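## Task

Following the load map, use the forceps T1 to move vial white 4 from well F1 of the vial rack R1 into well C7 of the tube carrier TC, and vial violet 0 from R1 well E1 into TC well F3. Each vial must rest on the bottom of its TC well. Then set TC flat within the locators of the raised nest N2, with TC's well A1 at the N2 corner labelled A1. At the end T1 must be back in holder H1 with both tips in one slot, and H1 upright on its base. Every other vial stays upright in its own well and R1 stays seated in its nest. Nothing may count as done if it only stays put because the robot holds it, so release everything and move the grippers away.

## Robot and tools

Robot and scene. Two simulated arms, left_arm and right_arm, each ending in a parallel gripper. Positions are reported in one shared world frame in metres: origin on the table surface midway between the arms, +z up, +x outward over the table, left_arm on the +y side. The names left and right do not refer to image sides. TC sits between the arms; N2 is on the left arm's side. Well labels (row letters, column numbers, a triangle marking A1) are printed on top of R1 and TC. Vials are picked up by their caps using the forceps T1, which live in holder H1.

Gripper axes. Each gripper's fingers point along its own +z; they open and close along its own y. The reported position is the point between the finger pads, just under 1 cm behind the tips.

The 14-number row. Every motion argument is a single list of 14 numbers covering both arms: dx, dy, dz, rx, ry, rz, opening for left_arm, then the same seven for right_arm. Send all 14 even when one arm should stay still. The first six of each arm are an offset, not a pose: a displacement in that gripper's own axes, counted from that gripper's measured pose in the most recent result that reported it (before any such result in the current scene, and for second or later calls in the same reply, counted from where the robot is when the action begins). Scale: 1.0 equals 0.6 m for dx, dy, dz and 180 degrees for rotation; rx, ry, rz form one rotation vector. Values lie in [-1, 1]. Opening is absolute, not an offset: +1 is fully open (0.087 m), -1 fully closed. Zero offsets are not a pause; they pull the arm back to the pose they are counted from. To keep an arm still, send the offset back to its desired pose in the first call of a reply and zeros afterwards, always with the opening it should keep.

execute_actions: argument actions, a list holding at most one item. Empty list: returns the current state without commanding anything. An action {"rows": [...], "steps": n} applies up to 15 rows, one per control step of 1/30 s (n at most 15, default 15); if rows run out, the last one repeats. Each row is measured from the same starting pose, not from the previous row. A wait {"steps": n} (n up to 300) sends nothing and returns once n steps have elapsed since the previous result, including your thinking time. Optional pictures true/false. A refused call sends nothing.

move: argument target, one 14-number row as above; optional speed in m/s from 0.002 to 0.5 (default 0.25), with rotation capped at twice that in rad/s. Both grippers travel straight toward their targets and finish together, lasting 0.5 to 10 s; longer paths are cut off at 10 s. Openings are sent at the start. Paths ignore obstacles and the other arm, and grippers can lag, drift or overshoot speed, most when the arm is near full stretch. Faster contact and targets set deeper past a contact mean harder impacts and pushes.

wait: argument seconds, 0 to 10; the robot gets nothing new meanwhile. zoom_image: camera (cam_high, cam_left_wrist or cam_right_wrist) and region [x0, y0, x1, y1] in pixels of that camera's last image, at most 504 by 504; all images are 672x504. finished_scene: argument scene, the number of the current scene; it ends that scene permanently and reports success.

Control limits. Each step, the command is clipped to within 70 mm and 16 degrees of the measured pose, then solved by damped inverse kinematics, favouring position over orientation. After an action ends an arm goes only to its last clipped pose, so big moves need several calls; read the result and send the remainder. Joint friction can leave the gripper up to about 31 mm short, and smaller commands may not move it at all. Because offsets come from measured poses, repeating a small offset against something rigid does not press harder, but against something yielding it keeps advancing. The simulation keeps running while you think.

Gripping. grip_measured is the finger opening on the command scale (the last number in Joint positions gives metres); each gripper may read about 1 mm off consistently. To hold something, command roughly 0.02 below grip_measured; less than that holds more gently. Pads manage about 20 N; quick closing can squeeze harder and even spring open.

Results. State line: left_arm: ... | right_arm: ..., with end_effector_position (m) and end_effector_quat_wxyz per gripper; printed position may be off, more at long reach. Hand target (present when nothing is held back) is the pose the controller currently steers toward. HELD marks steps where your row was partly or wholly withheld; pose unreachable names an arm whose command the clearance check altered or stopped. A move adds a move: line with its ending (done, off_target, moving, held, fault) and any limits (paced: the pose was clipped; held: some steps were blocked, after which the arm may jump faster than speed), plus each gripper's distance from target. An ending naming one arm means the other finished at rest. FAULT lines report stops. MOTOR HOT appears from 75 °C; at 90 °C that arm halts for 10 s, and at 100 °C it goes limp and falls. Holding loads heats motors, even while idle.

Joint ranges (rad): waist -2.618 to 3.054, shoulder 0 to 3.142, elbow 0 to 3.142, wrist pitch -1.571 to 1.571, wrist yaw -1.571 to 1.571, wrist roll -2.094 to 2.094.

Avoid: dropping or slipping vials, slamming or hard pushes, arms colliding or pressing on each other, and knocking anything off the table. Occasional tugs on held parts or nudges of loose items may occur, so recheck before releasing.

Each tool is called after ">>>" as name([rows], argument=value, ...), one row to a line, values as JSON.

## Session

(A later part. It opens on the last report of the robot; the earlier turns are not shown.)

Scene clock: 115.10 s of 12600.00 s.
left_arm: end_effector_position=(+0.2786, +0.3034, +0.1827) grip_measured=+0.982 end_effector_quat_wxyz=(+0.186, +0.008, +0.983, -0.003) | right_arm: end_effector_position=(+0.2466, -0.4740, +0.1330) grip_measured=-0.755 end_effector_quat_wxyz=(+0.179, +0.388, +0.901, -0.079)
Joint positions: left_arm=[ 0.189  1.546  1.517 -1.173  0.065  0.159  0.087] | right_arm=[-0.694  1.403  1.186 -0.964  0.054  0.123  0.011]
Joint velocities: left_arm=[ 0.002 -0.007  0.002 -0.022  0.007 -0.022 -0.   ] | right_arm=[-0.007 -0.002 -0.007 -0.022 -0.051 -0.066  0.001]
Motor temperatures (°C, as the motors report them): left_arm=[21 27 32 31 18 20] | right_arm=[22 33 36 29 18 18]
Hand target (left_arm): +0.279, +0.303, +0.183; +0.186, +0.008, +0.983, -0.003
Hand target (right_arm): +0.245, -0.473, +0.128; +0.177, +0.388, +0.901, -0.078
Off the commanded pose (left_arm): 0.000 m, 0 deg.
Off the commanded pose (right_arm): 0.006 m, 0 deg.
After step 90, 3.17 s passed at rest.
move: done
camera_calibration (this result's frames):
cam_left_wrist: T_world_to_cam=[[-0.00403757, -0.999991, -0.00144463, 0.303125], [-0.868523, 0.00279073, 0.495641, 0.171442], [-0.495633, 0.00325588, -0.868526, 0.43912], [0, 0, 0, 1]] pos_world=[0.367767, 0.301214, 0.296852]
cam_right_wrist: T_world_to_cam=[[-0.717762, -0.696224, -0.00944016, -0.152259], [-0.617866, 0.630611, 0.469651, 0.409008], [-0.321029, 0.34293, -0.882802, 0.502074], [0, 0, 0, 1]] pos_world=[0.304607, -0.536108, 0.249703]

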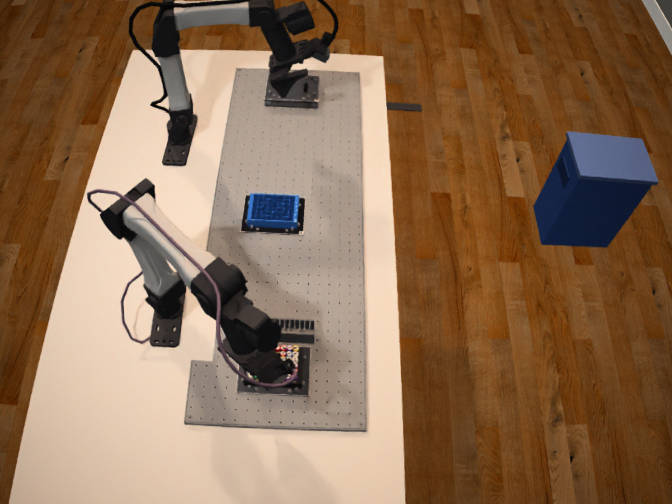

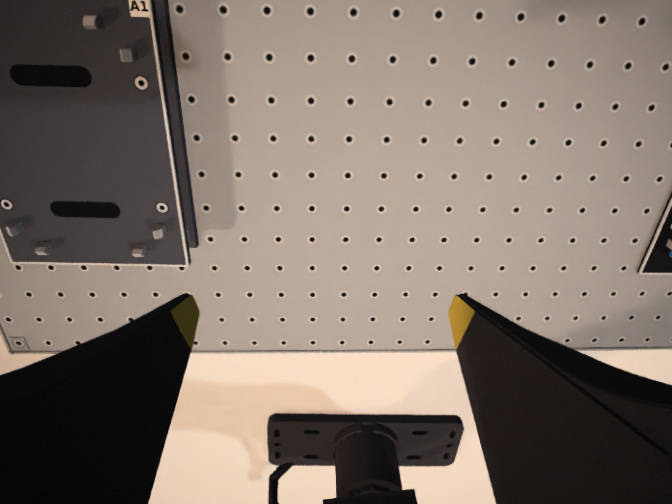

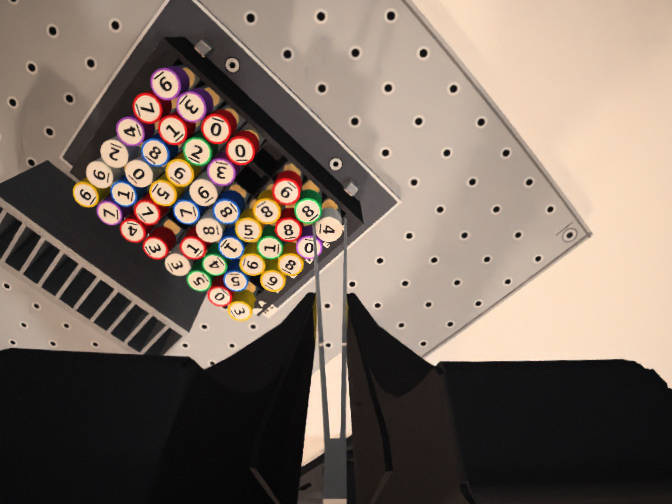

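>>> move(target=[0,0,0,0,0,0,1,0,0,0,0,0,0,-0.83])

>>> move(target=[0,0,0,0,0,0,1,-0.044,0,-0.108,0,0.004,0,-0.83], speed=0.03)

>>> zoom_image(camera="cam_right_wrist", region=[250,130,420,300])

Scene clock: 136.23 s of 12600.00 s.
left_arm: end_effector_position=(+0.2786, +0.3034, +0.1827) grip_measured=+0.982 end_effector_quat_wxyz=(+0.186, +0.008, +0.983, -0.003) | right_arm: end_effector_position=(+0.2471, -0.4744, +0.1332) grip_measured=-0.812 end_effector_quat_wxyz=(+0.180, +0.388, +0.900, -0.079)
Joint positions: left_arm=[ 0.189  1.546  1.517 -1.173  0.065  0.159  0.087] | right_arm=[-0.694  1.403  1.186 -0.961  0.054  0.123  0.008]
Joint velocities: left_arm=[-0.012 -0.002  0.002  0.051  0.022  0.037  0.002] | right_arm=[ 0.017  0.007 -0.017  0.051  0.037 -0.037  0.001]
Motor temperatures (°C, as the motors report them): left_arm=[21 27 32 31 18 20] | right_arm=[21 33 35 29 18 18]
Hand target (left_arm): +0.279, +0.303, +0.183; +0.186, +0.008, +0.983, -0.003
Hand target (right_arm): +0.247, -0.474, +0.133; +0.179, +0.388, +0.901, -0.079
Off the commanded pose (left_arm): 0.000 m, 0 deg.
Off the commanded pose (right_arm): 0.001 m, 0 deg.
After step 90, 17.43 s passed at rest.
move: done
camera_calibration (this result's frames):
cam_left_wrist: T_world_to_cam=[[-0.00403757, -0.999991, -0.00144463, 0.303125], [-0.868523, 0.00279073, 0.495641, 0.171442], [-0.495633, 0.00325588, -0.868526, 0.43912], [0, 0, 0, 1]] pos_world=[0.367767, 0.301214, 0.296852]
cam_right_wrist: T_world_to_cam=[[-0.717638, -0.696343, -0.0101107, -0.152109], [-0.619034, 0.63118, 0.467343, 0.410374], [-0.319049, 0.341642, -0.884018, 0.501571], [0, 0, 0, 1]] pos_world=[0.304902, -0.536298, 0.250074]

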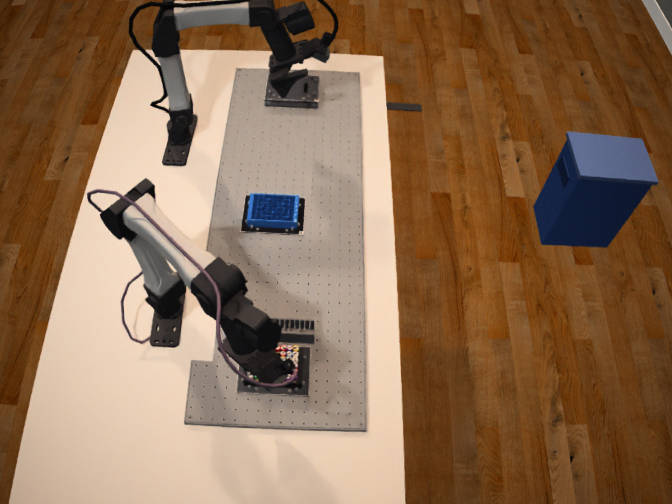

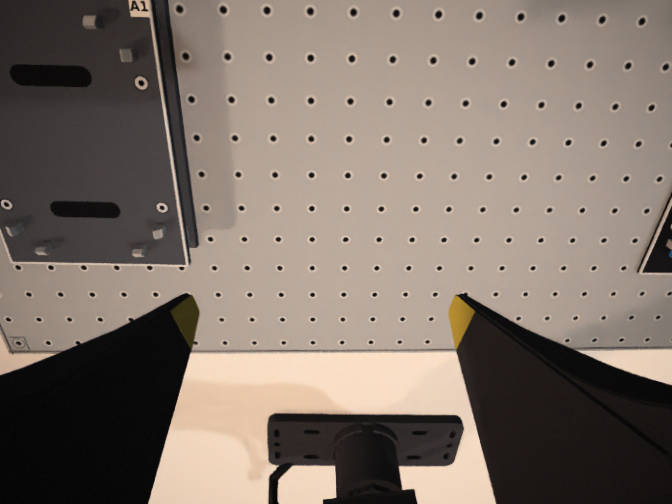

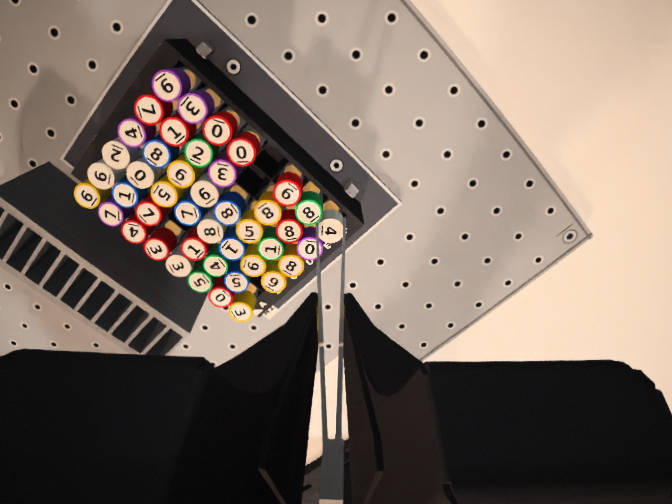

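Scene clock: 138.97 s of 12600.00 s.
left_arm: end_effector_position=(+0.2786, +0.3034, +0.1827) grip_measured=+0.982 end_effector_quat_wxyz=(+0.186, +0.008, +0.983, -0.003) | right_arm: end_effector_position=(+0.2470, -0.4742, +0.2027) grip_measured=-0.812 end_effector_quat_wxyz=(+0.181, +0.388, +0.900, -0.079)
Joint positions: left_arm=[ 0.189  1.546  1.517 -1.173  0.065  0.159  0.087] | right_arm=[-0.694  1.442  1.497 -1.231  0.054  0.123  0.008]
Joint velocities: left_arm=[ 0.002 -0.007  0.002  0.066  0.007 -0.022 -0.001] | right_arm=[ 0.007 -0.002 -0.012 -0.066 -0.022 -0.007 -0.001]
Motor temperatures (°C, as the motors report them): left_arm=[21 27 32 31 18 20] | right_arm=[21 33 36 29 18 18]
Hand target (left_arm): +0.279, +0.303, +0.183; +0.186, +0.008, +0.983, -0.003
Hand target (right_arm): +0.248, -0.474, +0.203; +0.175, +0.389, +0.901, -0.077
Off the commanded pose (left_arm): 0.000 m, 0 deg.
Off the commanded pose (right_arm): 0.001 m, 1 deg.
move: done
camera_calibration (this result's frames):
cam_left_wrist: T_world_to_cam=[[-0.00403757, -0.999991, -0.00144463, 0.303125], [-0.868523, 0.00279073, 0.495641, 0.171442], [-0.495633, 0.00325588, -0.868526, 0.43912], [0, 0, 0, 1]] pos_world=[0.367767, 0.301214, 0.296852]
cam_right_wrist: T_world_to_cam=[[-0.717512, -0.696462, -0.0107805, -0.151314], [-0.620197, 0.631744, 0.465032, 0.378767], [-0.317067, 0.340352, -0.885228, 0.562036], [0, 0, 0, 1]] pos_world=[0.304544, -0.535959, 0.319761]

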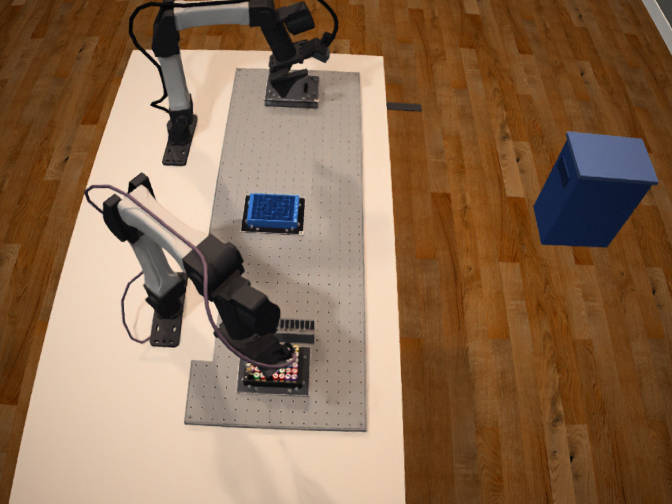

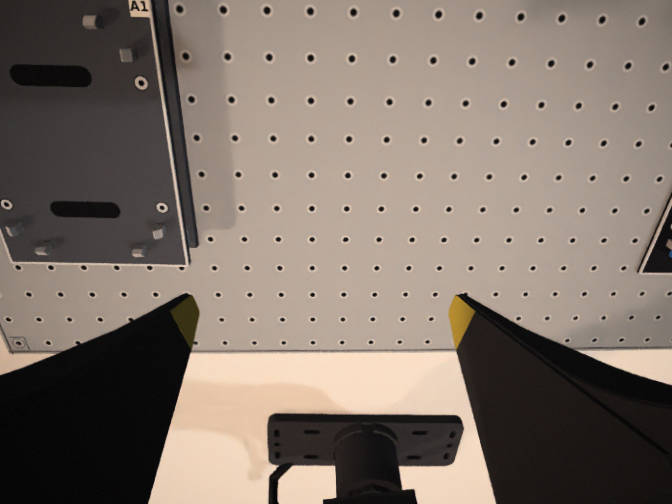

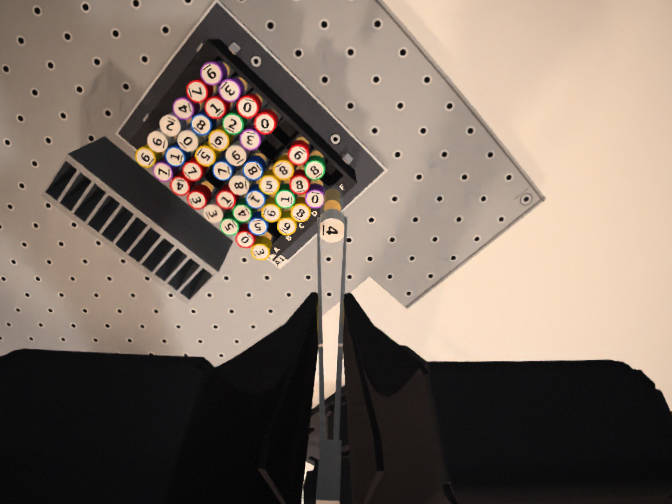

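Region (250, 130, 420, 300) of cam_right_wrist's 672x504 image, scaled by 2.965, with more detail than that image has.

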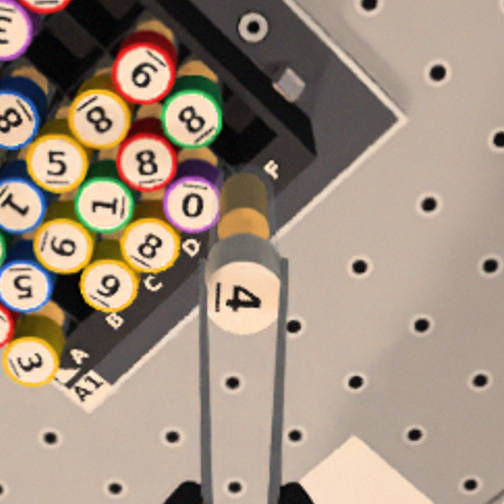

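>>> move(target=[0,0,0,0,0,0,1,0.523,0.502,-0.22,-0.1935,0,-0.461,-0.83], speed=0.15)

>>> zoom_image(camera="cam_right_wrist", region=[210,30,460,280])

Scene clock: 152.67 s of 12600.00 s.
left_arm: end_effector_position=(+0.2786, +0.3034, +0.1827) grip_measured=+0.982 end_effector_quat_wxyz=(+0.186, +0.008, +0.983, -0.003) | right_arm: end_effector_position=(+0.2249, -0.0264, +0.1999) grip_measured=-0.812 end_effector_quat_wxyz=(+0.173, -0.351, +0.917, +0.076)
Joint positions: left_arm=[ 0.189  1.546  1.517 -1.173  0.065  0.159  0.087] | right_arm=[ 0.925  1.625  1.666 -1.236  0.06   0.198  0.008]
Joint velocities: left_arm=[ 0.002  0.002  0.002 -0.022  0.007 -0.007 -0.   ] | right_arm=[-0.007  0.012  0.002  0.037 -0.051  0.022  0.   ]
Motor temperatures (°C, as the motors report them): left_arm=[21 27 32 31 18 20] | right_arm=[21 32 37 28 18 18]
Hand target (left_arm): +0.279, +0.303, +0.183; +0.186, +0.008, +0.983, -0.003
Hand target (right_arm): +0.225, -0.018, +0.203; +0.177, -0.359, +0.912, +0.085
Off the commanded pose (left_arm): 0.000 m, 0 deg.
Off the commanded pose (right_arm): 0.010 m, 2 deg.
After step 90, 5.13 s passed at rest.
move: done
camera_calibration (this result's frames):
cam_left_wrist: T_world_to_cam=[[-0.00403757, -0.999991, -0.00144463, 0.303125], [-0.868523, 0.00279073, 0.495641, 0.171442], [-0.495633, 0.00325588, -0.868526, 0.43912], [0, 0, 0, 1]] pos_world=[0.367767, 0.301214, 0.296852]
cam_right_wrist: T_world_to_cam=[[0.679196, -0.733335, -0.0302068, -0.166572], [-0.633225, -0.606293, 0.481078, 0.0504722], [-0.371105, -0.307619, -0.876157, 0.393434], [0, 0, 0, 1]] pos_world=[0.291101, 0.0294752, 0.315397]

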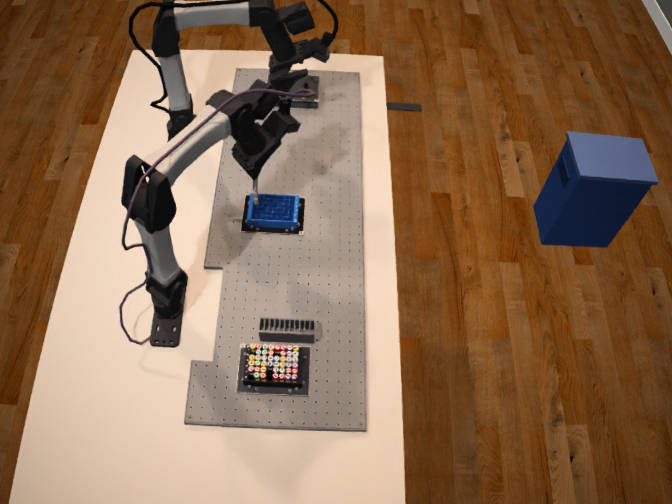

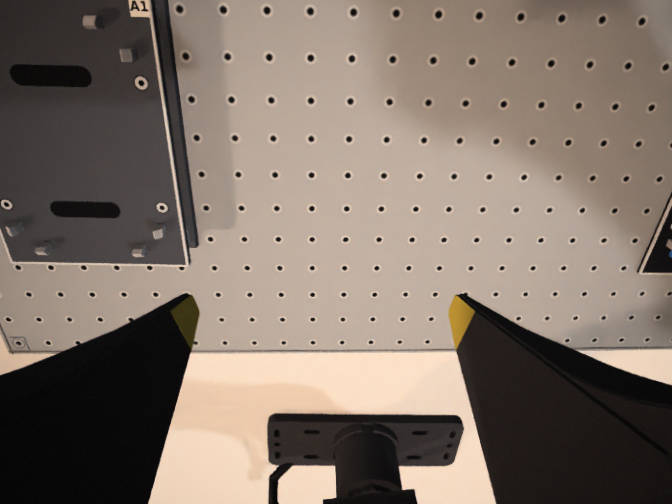

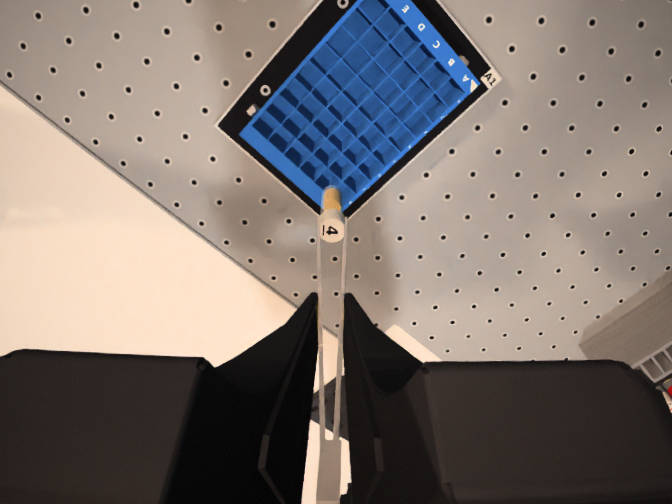

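Region (210, 30, 460, 280) of cam_right_wrist's 672x504 image, scaled by 2.016, with more detail than that image has.

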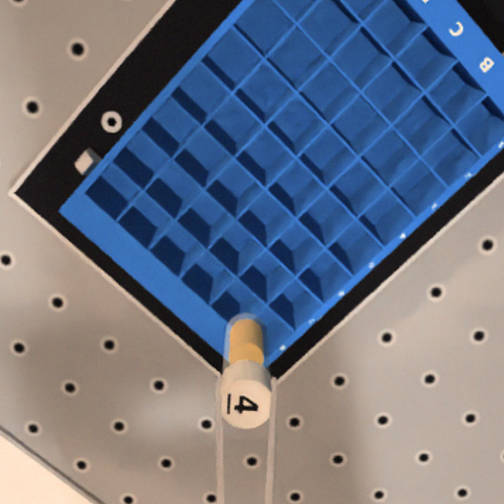

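>>> move(target=[0,0,0,0,0,0,1,-0.006,0.007,0.046,0.007,-0.004,0,-0.83], speed=0.03)

>>> zoom_image(camera="cam_right_wrist", region=[230,90,430,290])

Scene clock: 160.83 s of 12600.00 s.
left_arm: end_effector_position=(+0.2786, +0.3034, +0.1827) grip_measured=+0.982 end_effector_quat_wxyz=(+0.186, +0.008, +0.983, -0.003) | right_arm: end_effector_position=(+0.2331, -0.0156, +0.1863) grip_measured=-0.812 end_effector_quat_wxyz=(+0.189, -0.347, +0.915, +0.078)
Joint positions: left_arm=[ 0.189  1.546  1.517 -1.173  0.065  0.159  0.087] | right_arm=[ 0.933  1.634  1.613 -1.145  0.078  0.207  0.008]
Joint velocities: left_arm=[-0.012  0.007  0.012 -0.037  0.022 -0.007  0.001] | right_arm=[-0.022 -0.007 -0.002  0.051 -0.022  0.007 -0.   ]
Motor temperatures (°C, as the motors report them): left_arm=[21 27 32 31 18 20] | right_arm=[21 33 37 28 18 18]
Hand target (left_arm): +0.279, +0.303, +0.183; +0.186, +0.008, +0.983, -0.003
Hand target (right_arm): +0.232, -0.014, +0.176; +0.183, -0.348, +0.917, +0.068
Off the commanded pose (left_arm): 0.000 m, 0 deg.
Off the commanded pose (right_arm): 0.011 m, 1 deg.
After step 90, 3.83 s passed at rest.
move: off_target (right_arm)
camera_calibration (this result's frames):
cam_left_wrist: T_world_to_cam=[[-0.00403757, -0.999991, -0.00144463, 0.303125], [-0.868523, 0.00279073, 0.495641, 0.171442], [-0.495633, 0.00325588, -0.868526, 0.43912], [0, 0, 0, 1]] pos_world=[0.367767, 0.301214, 0.296852]
cam_right_wrist: T_world_to_cam=[[0.674329, -0.738063, -0.0233033, -0.164781], [-0.651053, -0.609131, 0.452868, 0.0780648], [-0.34844, -0.29021, -0.891273, 0.38568], [0, 0, 0, 1]] pos_world=[0.296327, 0.0378616, 0.304553]

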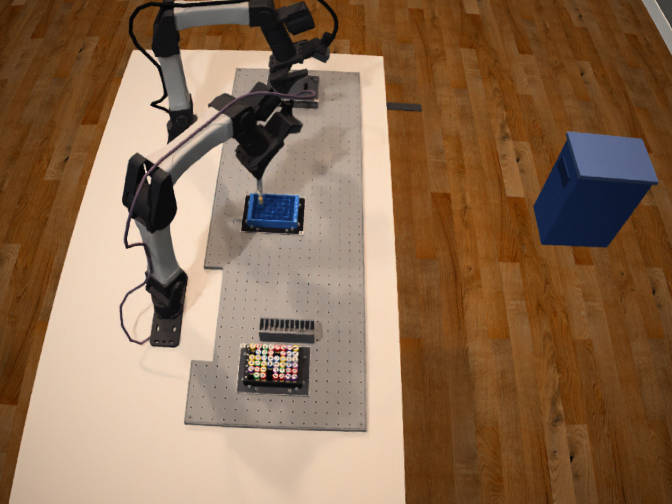

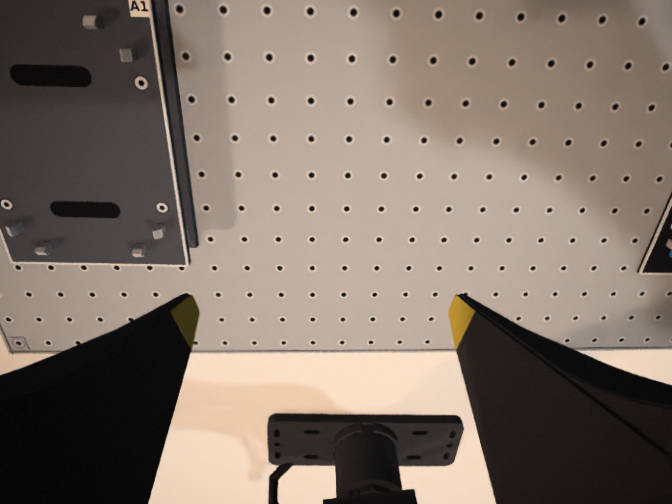

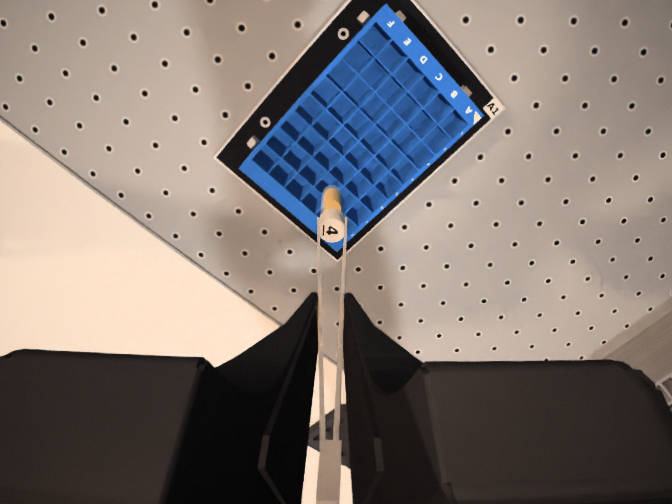

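Region (230, 90, 430, 290) of cam_right_wrist's 672x504 image, scaled by 2.520, with more detail than that image has.

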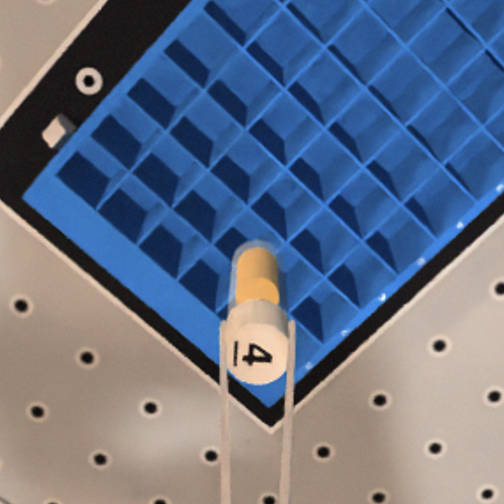

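>>> move(target=[0,0,0,0,0,0,1,0.02,0.002,0.036,0.002,0.009,0,-0.83], speed=0.02)

>>> zoom_image(camera="cam_right_wrist", region=[270,130,390,250])

Scene clock: 168.17 s of 12600.00 s.
left_arm: end_effector_position=(+0.2786, +0.3034, +0.1827) grip_measured=+0.982 end_effector_quat_wxyz=(+0.186, +0.008, +0.983, -0.003) | right_arm: end_effector_position=(+0.2322, -0.0168, +0.1690) grip_measured=-0.812 end_effector_quat_wxyz=(+0.182, -0.347, +0.917, +0.072)
Joint positions: left_arm=[ 0.189  1.546  1.517 -1.173  0.065  0.159  0.087] | right_arm=[ 0.933  1.634  1.547 -1.098  0.079  0.208  0.008]
Joint velocities: left_arm=[ 0.002 -0.007 -0.007 -0.037 -0.007 -0.081 -0.001] | right_arm=[ 0.022 -0.027 -0.002 -0.125 -0.051  0.037 -0.   ]
Motor temperatures (°C, as the motors report them): left_arm=[21 27 33 31 18 20] | right_arm=[21 33 37 28 18 18]
Hand target (left_arm): +0.279, +0.303, +0.183; +0.186, +0.008, +0.983, -0.003
Hand target (right_arm): +0.230, -0.017, +0.162; +0.177, -0.347, +0.918, +0.070
Off the commanded pose (left_arm): 0.000 m, 0 deg.
Off the commanded pose (right_arm): 0.008 m, 1 deg.
After step 90, 2.87 s passed at rest.
move: done
camera_calibration (this result's frames):
cam_left_wrist: T_world_to_cam=[[-0.00403757, -0.999991, -0.00144463, 0.303125], [-0.868523, 0.00279073, 0.495641, 0.171442], [-0.495633, 0.00325588, -0.868526, 0.43912], [0, 0, 0, 1]] pos_world=[0.367767, 0.301214, 0.296852]
cam_right_wrist: T_world_to_cam=[[0.673471, -0.738959, -0.0194157, -0.166006], [-0.64657, -0.601594, 0.469076, 0.0809427], [-0.358308, -0.303355, -0.882945, 0.370209], [0, 0, 0, 1]] pos_world=[0.296784, 0.0383281, 0.285683]

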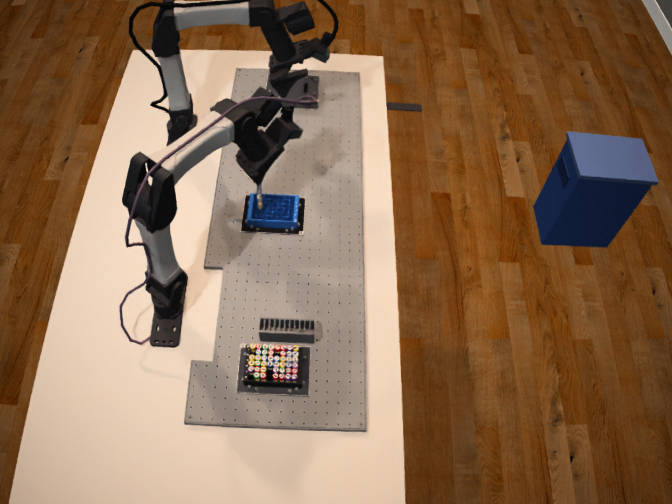

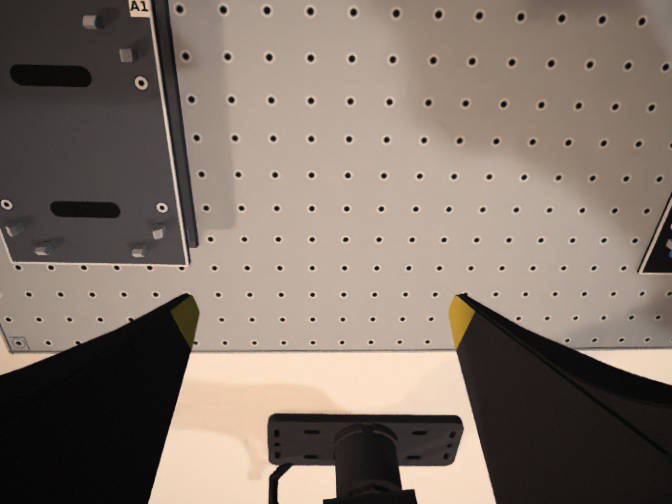

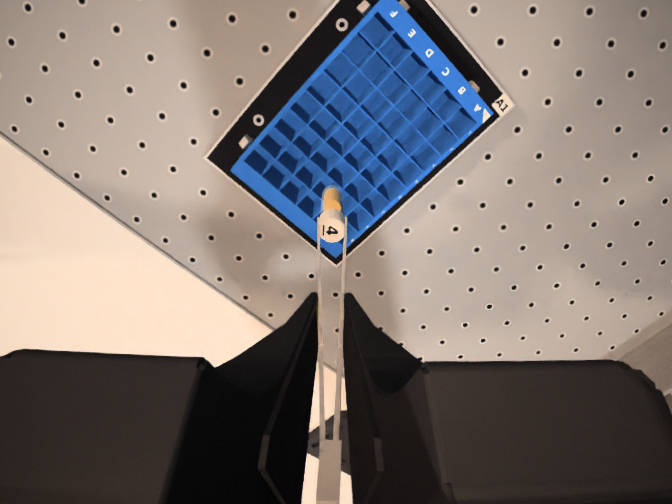

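Region (270, 130, 390, 250) of cam_right_wrist's 672x504 image, scaled by 4.200, with more detail than that image has.

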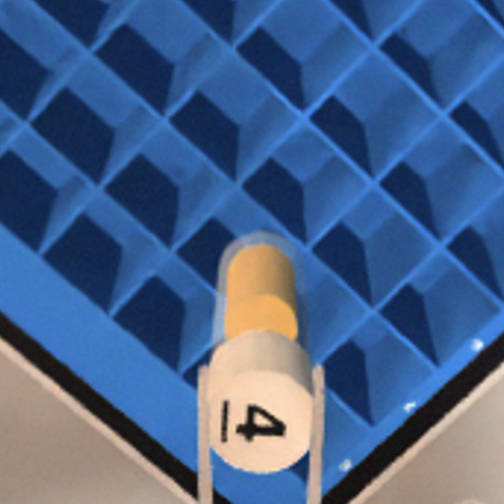

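>>> move(target=[0,0,0,0,0,0,1,-0.001,0.008,0,-0.001,0,-0.003,-0.83], speed=0.01)

>>> zoom_image(camera="cam_right_wrist", region=[270,130,390,250])

Scene clock: 176.17 s of 12600.00 s.
left_arm: end_effector_position=(+0.2786, +0.3034, +0.1827) grip_measured=+0.982 end_effector_quat_wxyz=(+0.186, +0.008, +0.983, -0.003) | right_arm: end_effector_position=(+0.2325, -0.0164, +0.1691) grip_measured=-0.812 end_effector_quat_wxyz=(+0.183, -0.347, +0.917, +0.073)
Joint positions: left_arm=[ 0.189  1.546  1.517 -1.173  0.065  0.159  0.087] | right_arm=[ 0.933  1.634  1.547 -1.096  0.079  0.208  0.008]
Joint velocities: left_arm=[-0.007 -0.007 -0.017 -0.022  0.007 -0.051  0.   ] | right_arm=[-0.002  0.007 -0.012 -0.051 -0.081 -0.081 -0.001]
Motor temperatures (°C, as the motors report them): left_arm=[21 27 33 31 18 20] | right_arm=[21 34 36 29 18 18]
Hand target (left_arm): +0.279, +0.303, +0.183; +0.186, +0.008, +0.983, -0.003
Hand target (right_arm): +0.229, -0.013, +0.169; +0.181, -0.352, +0.915, +0.073
Off the commanded pose (left_arm): 0.000 m, 0 deg.
Off the commanded pose (right_arm): 0.005 m, 1 deg.
After step 90, 4.27 s passed at rest.
move: done
camera_calibration (this result's frames):
cam_left_wrist: T_world_to_cam=[[-0.00403757, -0.999991, -0.00144463, 0.303125], [-0.868523, 0.00279073, 0.495641, 0.171442], [-0.495633, 0.00325588, -0.868526, 0.43912], [0, 0, 0, 1]] pos_world=[0.367767, 0.301214, 0.296852]
cam_right_wrist: T_world_to_cam=[[0.673497, -0.738923, -0.0198875, -0.165813], [-0.647196, -0.602463, 0.467092, 0.0818374], [-0.357127, -0.301714, -0.883985, 0.370509], [0, 0, 0, 1]] pos_world=[0.296958, 0.0385691, 0.286001]

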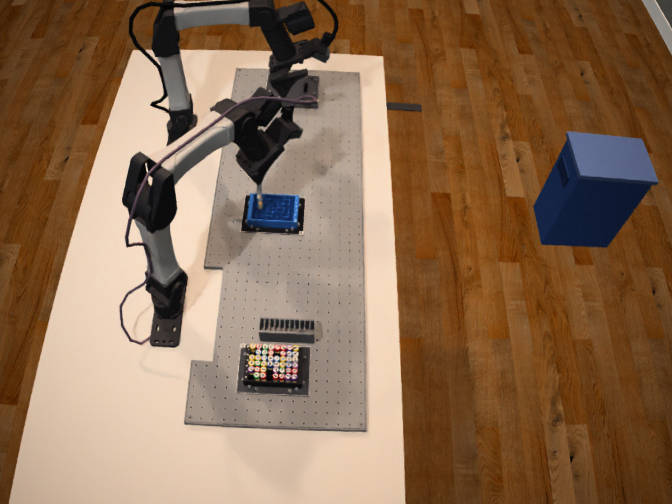

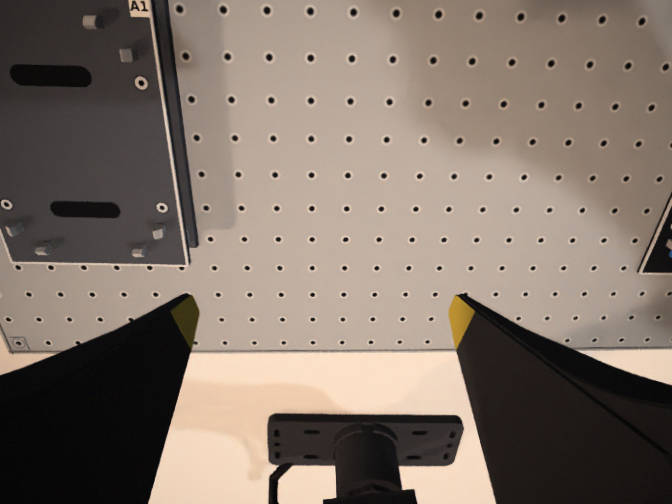

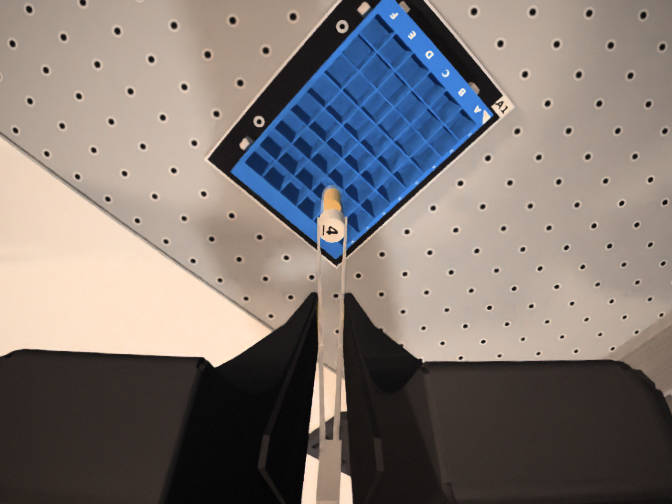

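Region (270, 130, 390, 250) of cam_right_wrist's 672x504 image, scaled by 4.200, with more detail than that image has.

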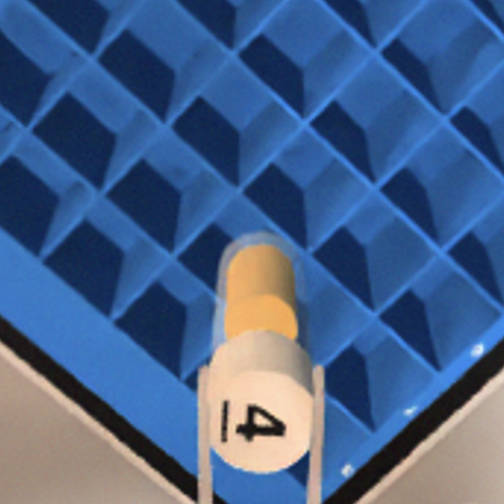

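>>> move(target=[0,0,0,0,0,0,1,0.001,0.009,0,0,0,0,-0.83], speed=0.01)

>>> zoom_image(camera="cam_right_wrist", region=[270,130,390,250])

Scene clock: 181.87 s of 12600.00 s.
left_arm: end_effector_position=(+0.2786, +0.3034, +0.1827) grip_measured=+0.982 end_effector_quat_wxyz=(+0.186, +0.008, +0.983, -0.003) | right_arm: end_effector_position=(+0.2306, -0.0149, +0.1691) grip_measured=-0.812 end_effector_quat_wxyz=(+0.182, -0.346, +0.917, +0.074)
Joint positions: left_arm=[ 0.189  1.546  1.517 -1.173  0.065  0.159  0.087] | right_arm=[ 0.939  1.634  1.547 -1.096  0.079  0.216  0.008]
Joint velocities: left_arm=[-0.027  0.012  0.002  0.022 -0.007  0.066 -0.001] | right_arm=[-0.002 -0.002  0.007  0.022  0.022  0.037 -0.   ]
Motor temperatures (°C, as the motors report them): left_arm=[21 27 33 31 18 20] | right_arm=[21 34 37 28 18 18]
Hand target (left_arm): +0.279, +0.303, +0.183; +0.186, +0.008, +0.983, -0.003
Hand target (right_arm): +0.228, -0.013, +0.169; +0.183, -0.347, +0.917, +0.073
Off the commanded pose (left_arm): 0.000 m, 0 deg.
Off the commanded pose (right_arm): 0.003 m, 0 deg.
After step 90, 1.90 s passed at rest.
move: done
camera_calibration (this result's frames):
cam_left_wrist: T_world_to_cam=[[-0.00403757, -0.999991, -0.00144463, 0.303125], [-0.868523, 0.00279073, 0.495641, 0.171442], [-0.495633, 0.00325588, -0.868526, 0.43912], [0, 0, 0, 1]] pos_world=[0.367767, 0.301214, 0.296852]
cam_right_wrist: T_world_to_cam=[[0.671975, -0.740208, -0.0232726, -0.162491], [-0.647323, -0.602337, 0.467079, 0.0815362], [-0.359754, -0.298801, -0.883909, 0.370918], [0, 0, 0, 1]] pos_world=[0.295409, 0.0396656, 0.285992]

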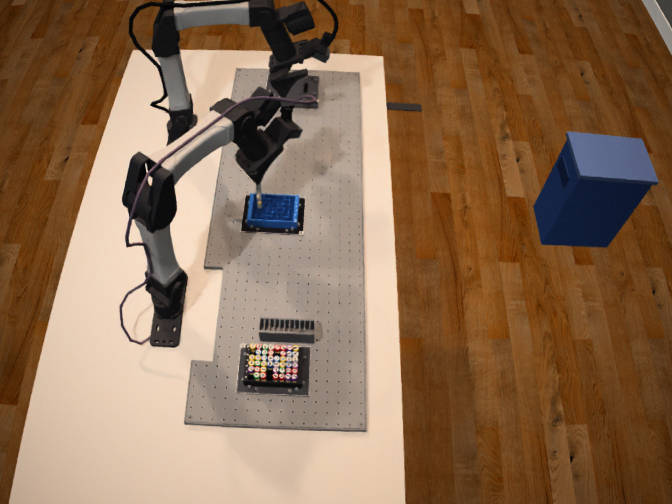

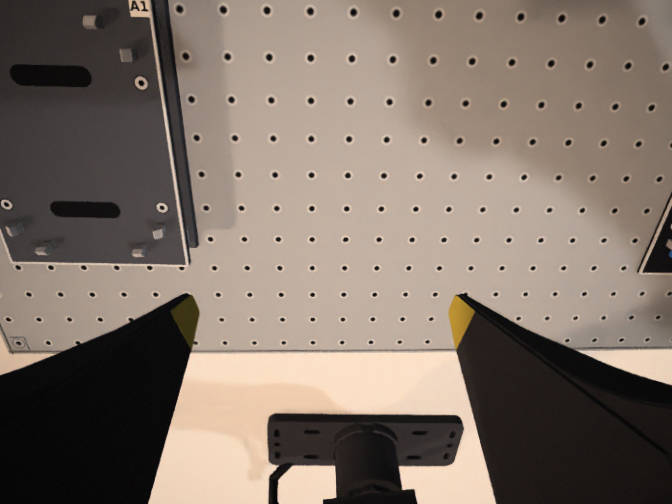

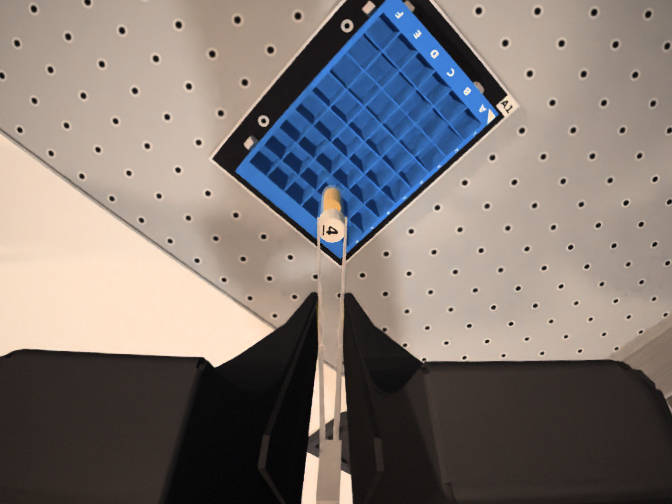

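Region (270, 130, 390, 250) of cam_right_wrist's 672x504 image, scaled by 4.200, with more detail than that image has.

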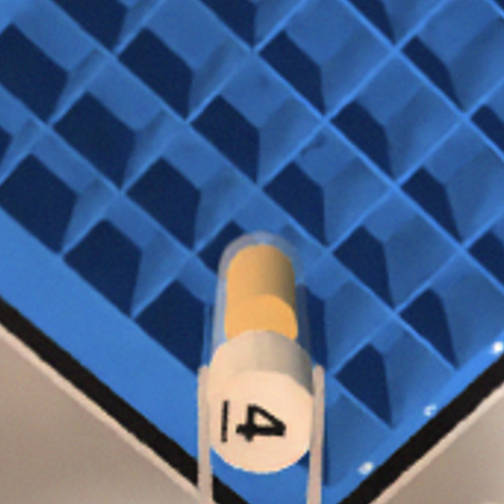

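>>> move(target=[0,0,0,0,0,0,1,0.016,0,0.03,0,0.003,0,-0.83], speed=0.012)

>>> zoom_image(camera="cam_right_wrist", region=[270,130,390,250])

Scene clock: 196.83 s of 12600.00 s.
left_arm: end_effector_position=(+0.2786, +0.3034, +0.1827) grip_measured=+0.982 end_effector_quat_wxyz=(+0.186, +0.008, +0.983, -0.003) | right_arm: end_effector_position=(+0.2308, -0.0145, +0.1530) grip_measured=-0.812 end_effector_quat_wxyz=(+0.180, -0.346, +0.918, +0.073)
Joint positions: left_arm=[ 0.189  1.546  1.517 -1.173  0.065  0.159  0.087] | right_arm=[ 0.939  1.634  1.484 -1.039  0.079  0.217  0.008]
Joint velocities: left_arm=[ 0.002  0.007  0.012 -0.037  0.037 -0.022 -0.001] | right_arm=[-0.017 -0.002 -0.007  0.037 -0.051  0.007  0.001]
Motor temperatures (°C, as the motors report them): left_arm=[21 28 33 31 18 20] | right_arm=[21 35 37 28 18 18]
Hand target (left_arm): +0.279, +0.303, +0.183; +0.186, +0.008, +0.983, -0.003
Hand target (right_arm): +0.229, -0.016, +0.149; +0.178, -0.346, +0.918, +0.073
Off the commanded pose (left_arm): 0.000 m, 0 deg.
Off the commanded pose (right_arm): 0.005 m, 0 deg.
After step 90, 10.03 s passed at rest.
move: done
camera_calibration (this result's frames):
cam_left_wrist: T_world_to_cam=[[-0.00403757, -0.999991, -0.00144463, 0.303125], [-0.868523, 0.00279073, 0.495641, 0.171442], [-0.495633, 0.00325588, -0.868526, 0.43912], [0, 0, 0, 1]] pos_world=[0.367767, 0.301214, 0.296852]
cam_right_wrist: T_world_to_cam=[[0.671368, -0.74079, -0.022256, -0.162766], [-0.645992, -0.599646, 0.472355, 0.0883524], [-0.363262, -0.302747, -0.881127, 0.357208], [0, 0, 0, 1]] pos_world=[0.296111, 0.0405484, 0.26939]

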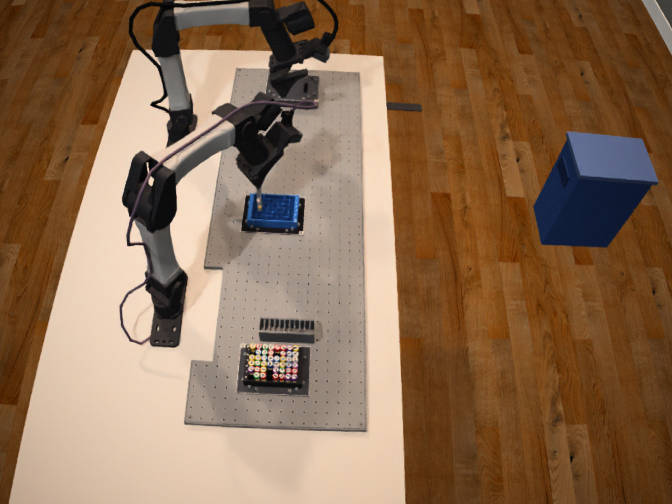

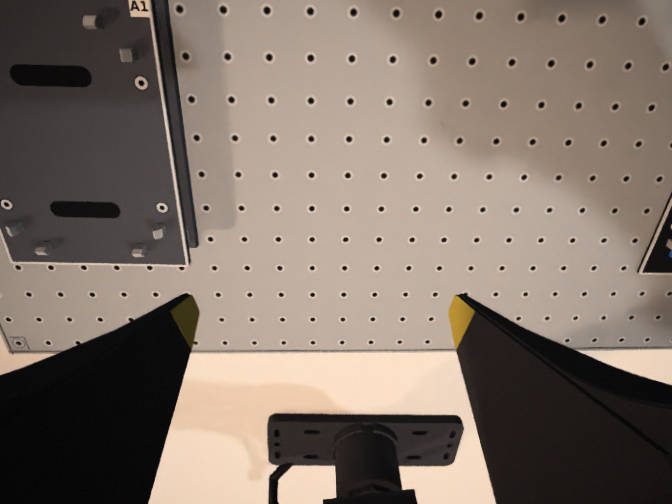

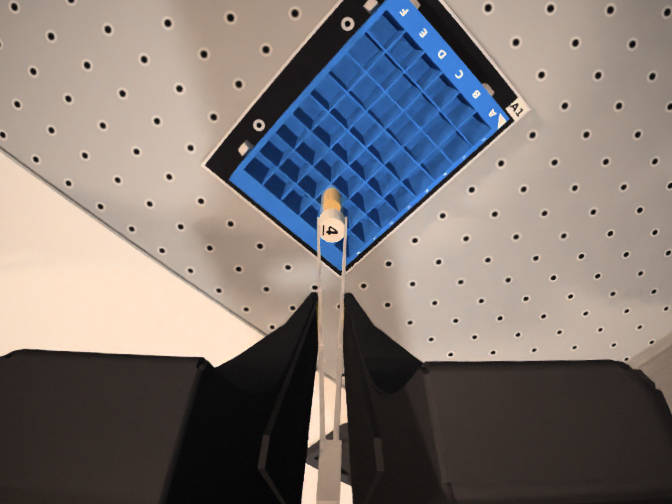

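Region (270, 130, 390, 250) of cam_right_wrist's 672x504 image, scaled by 4.200, with more detail than that image has.

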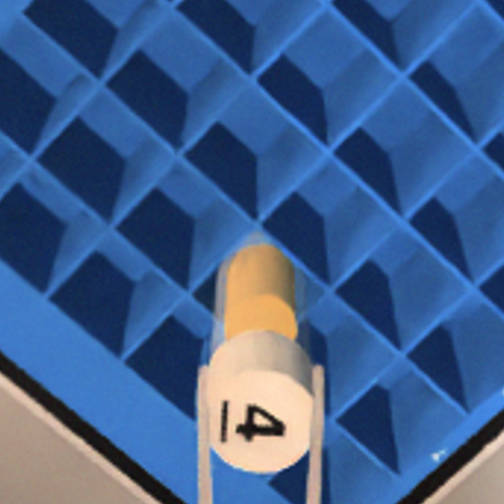

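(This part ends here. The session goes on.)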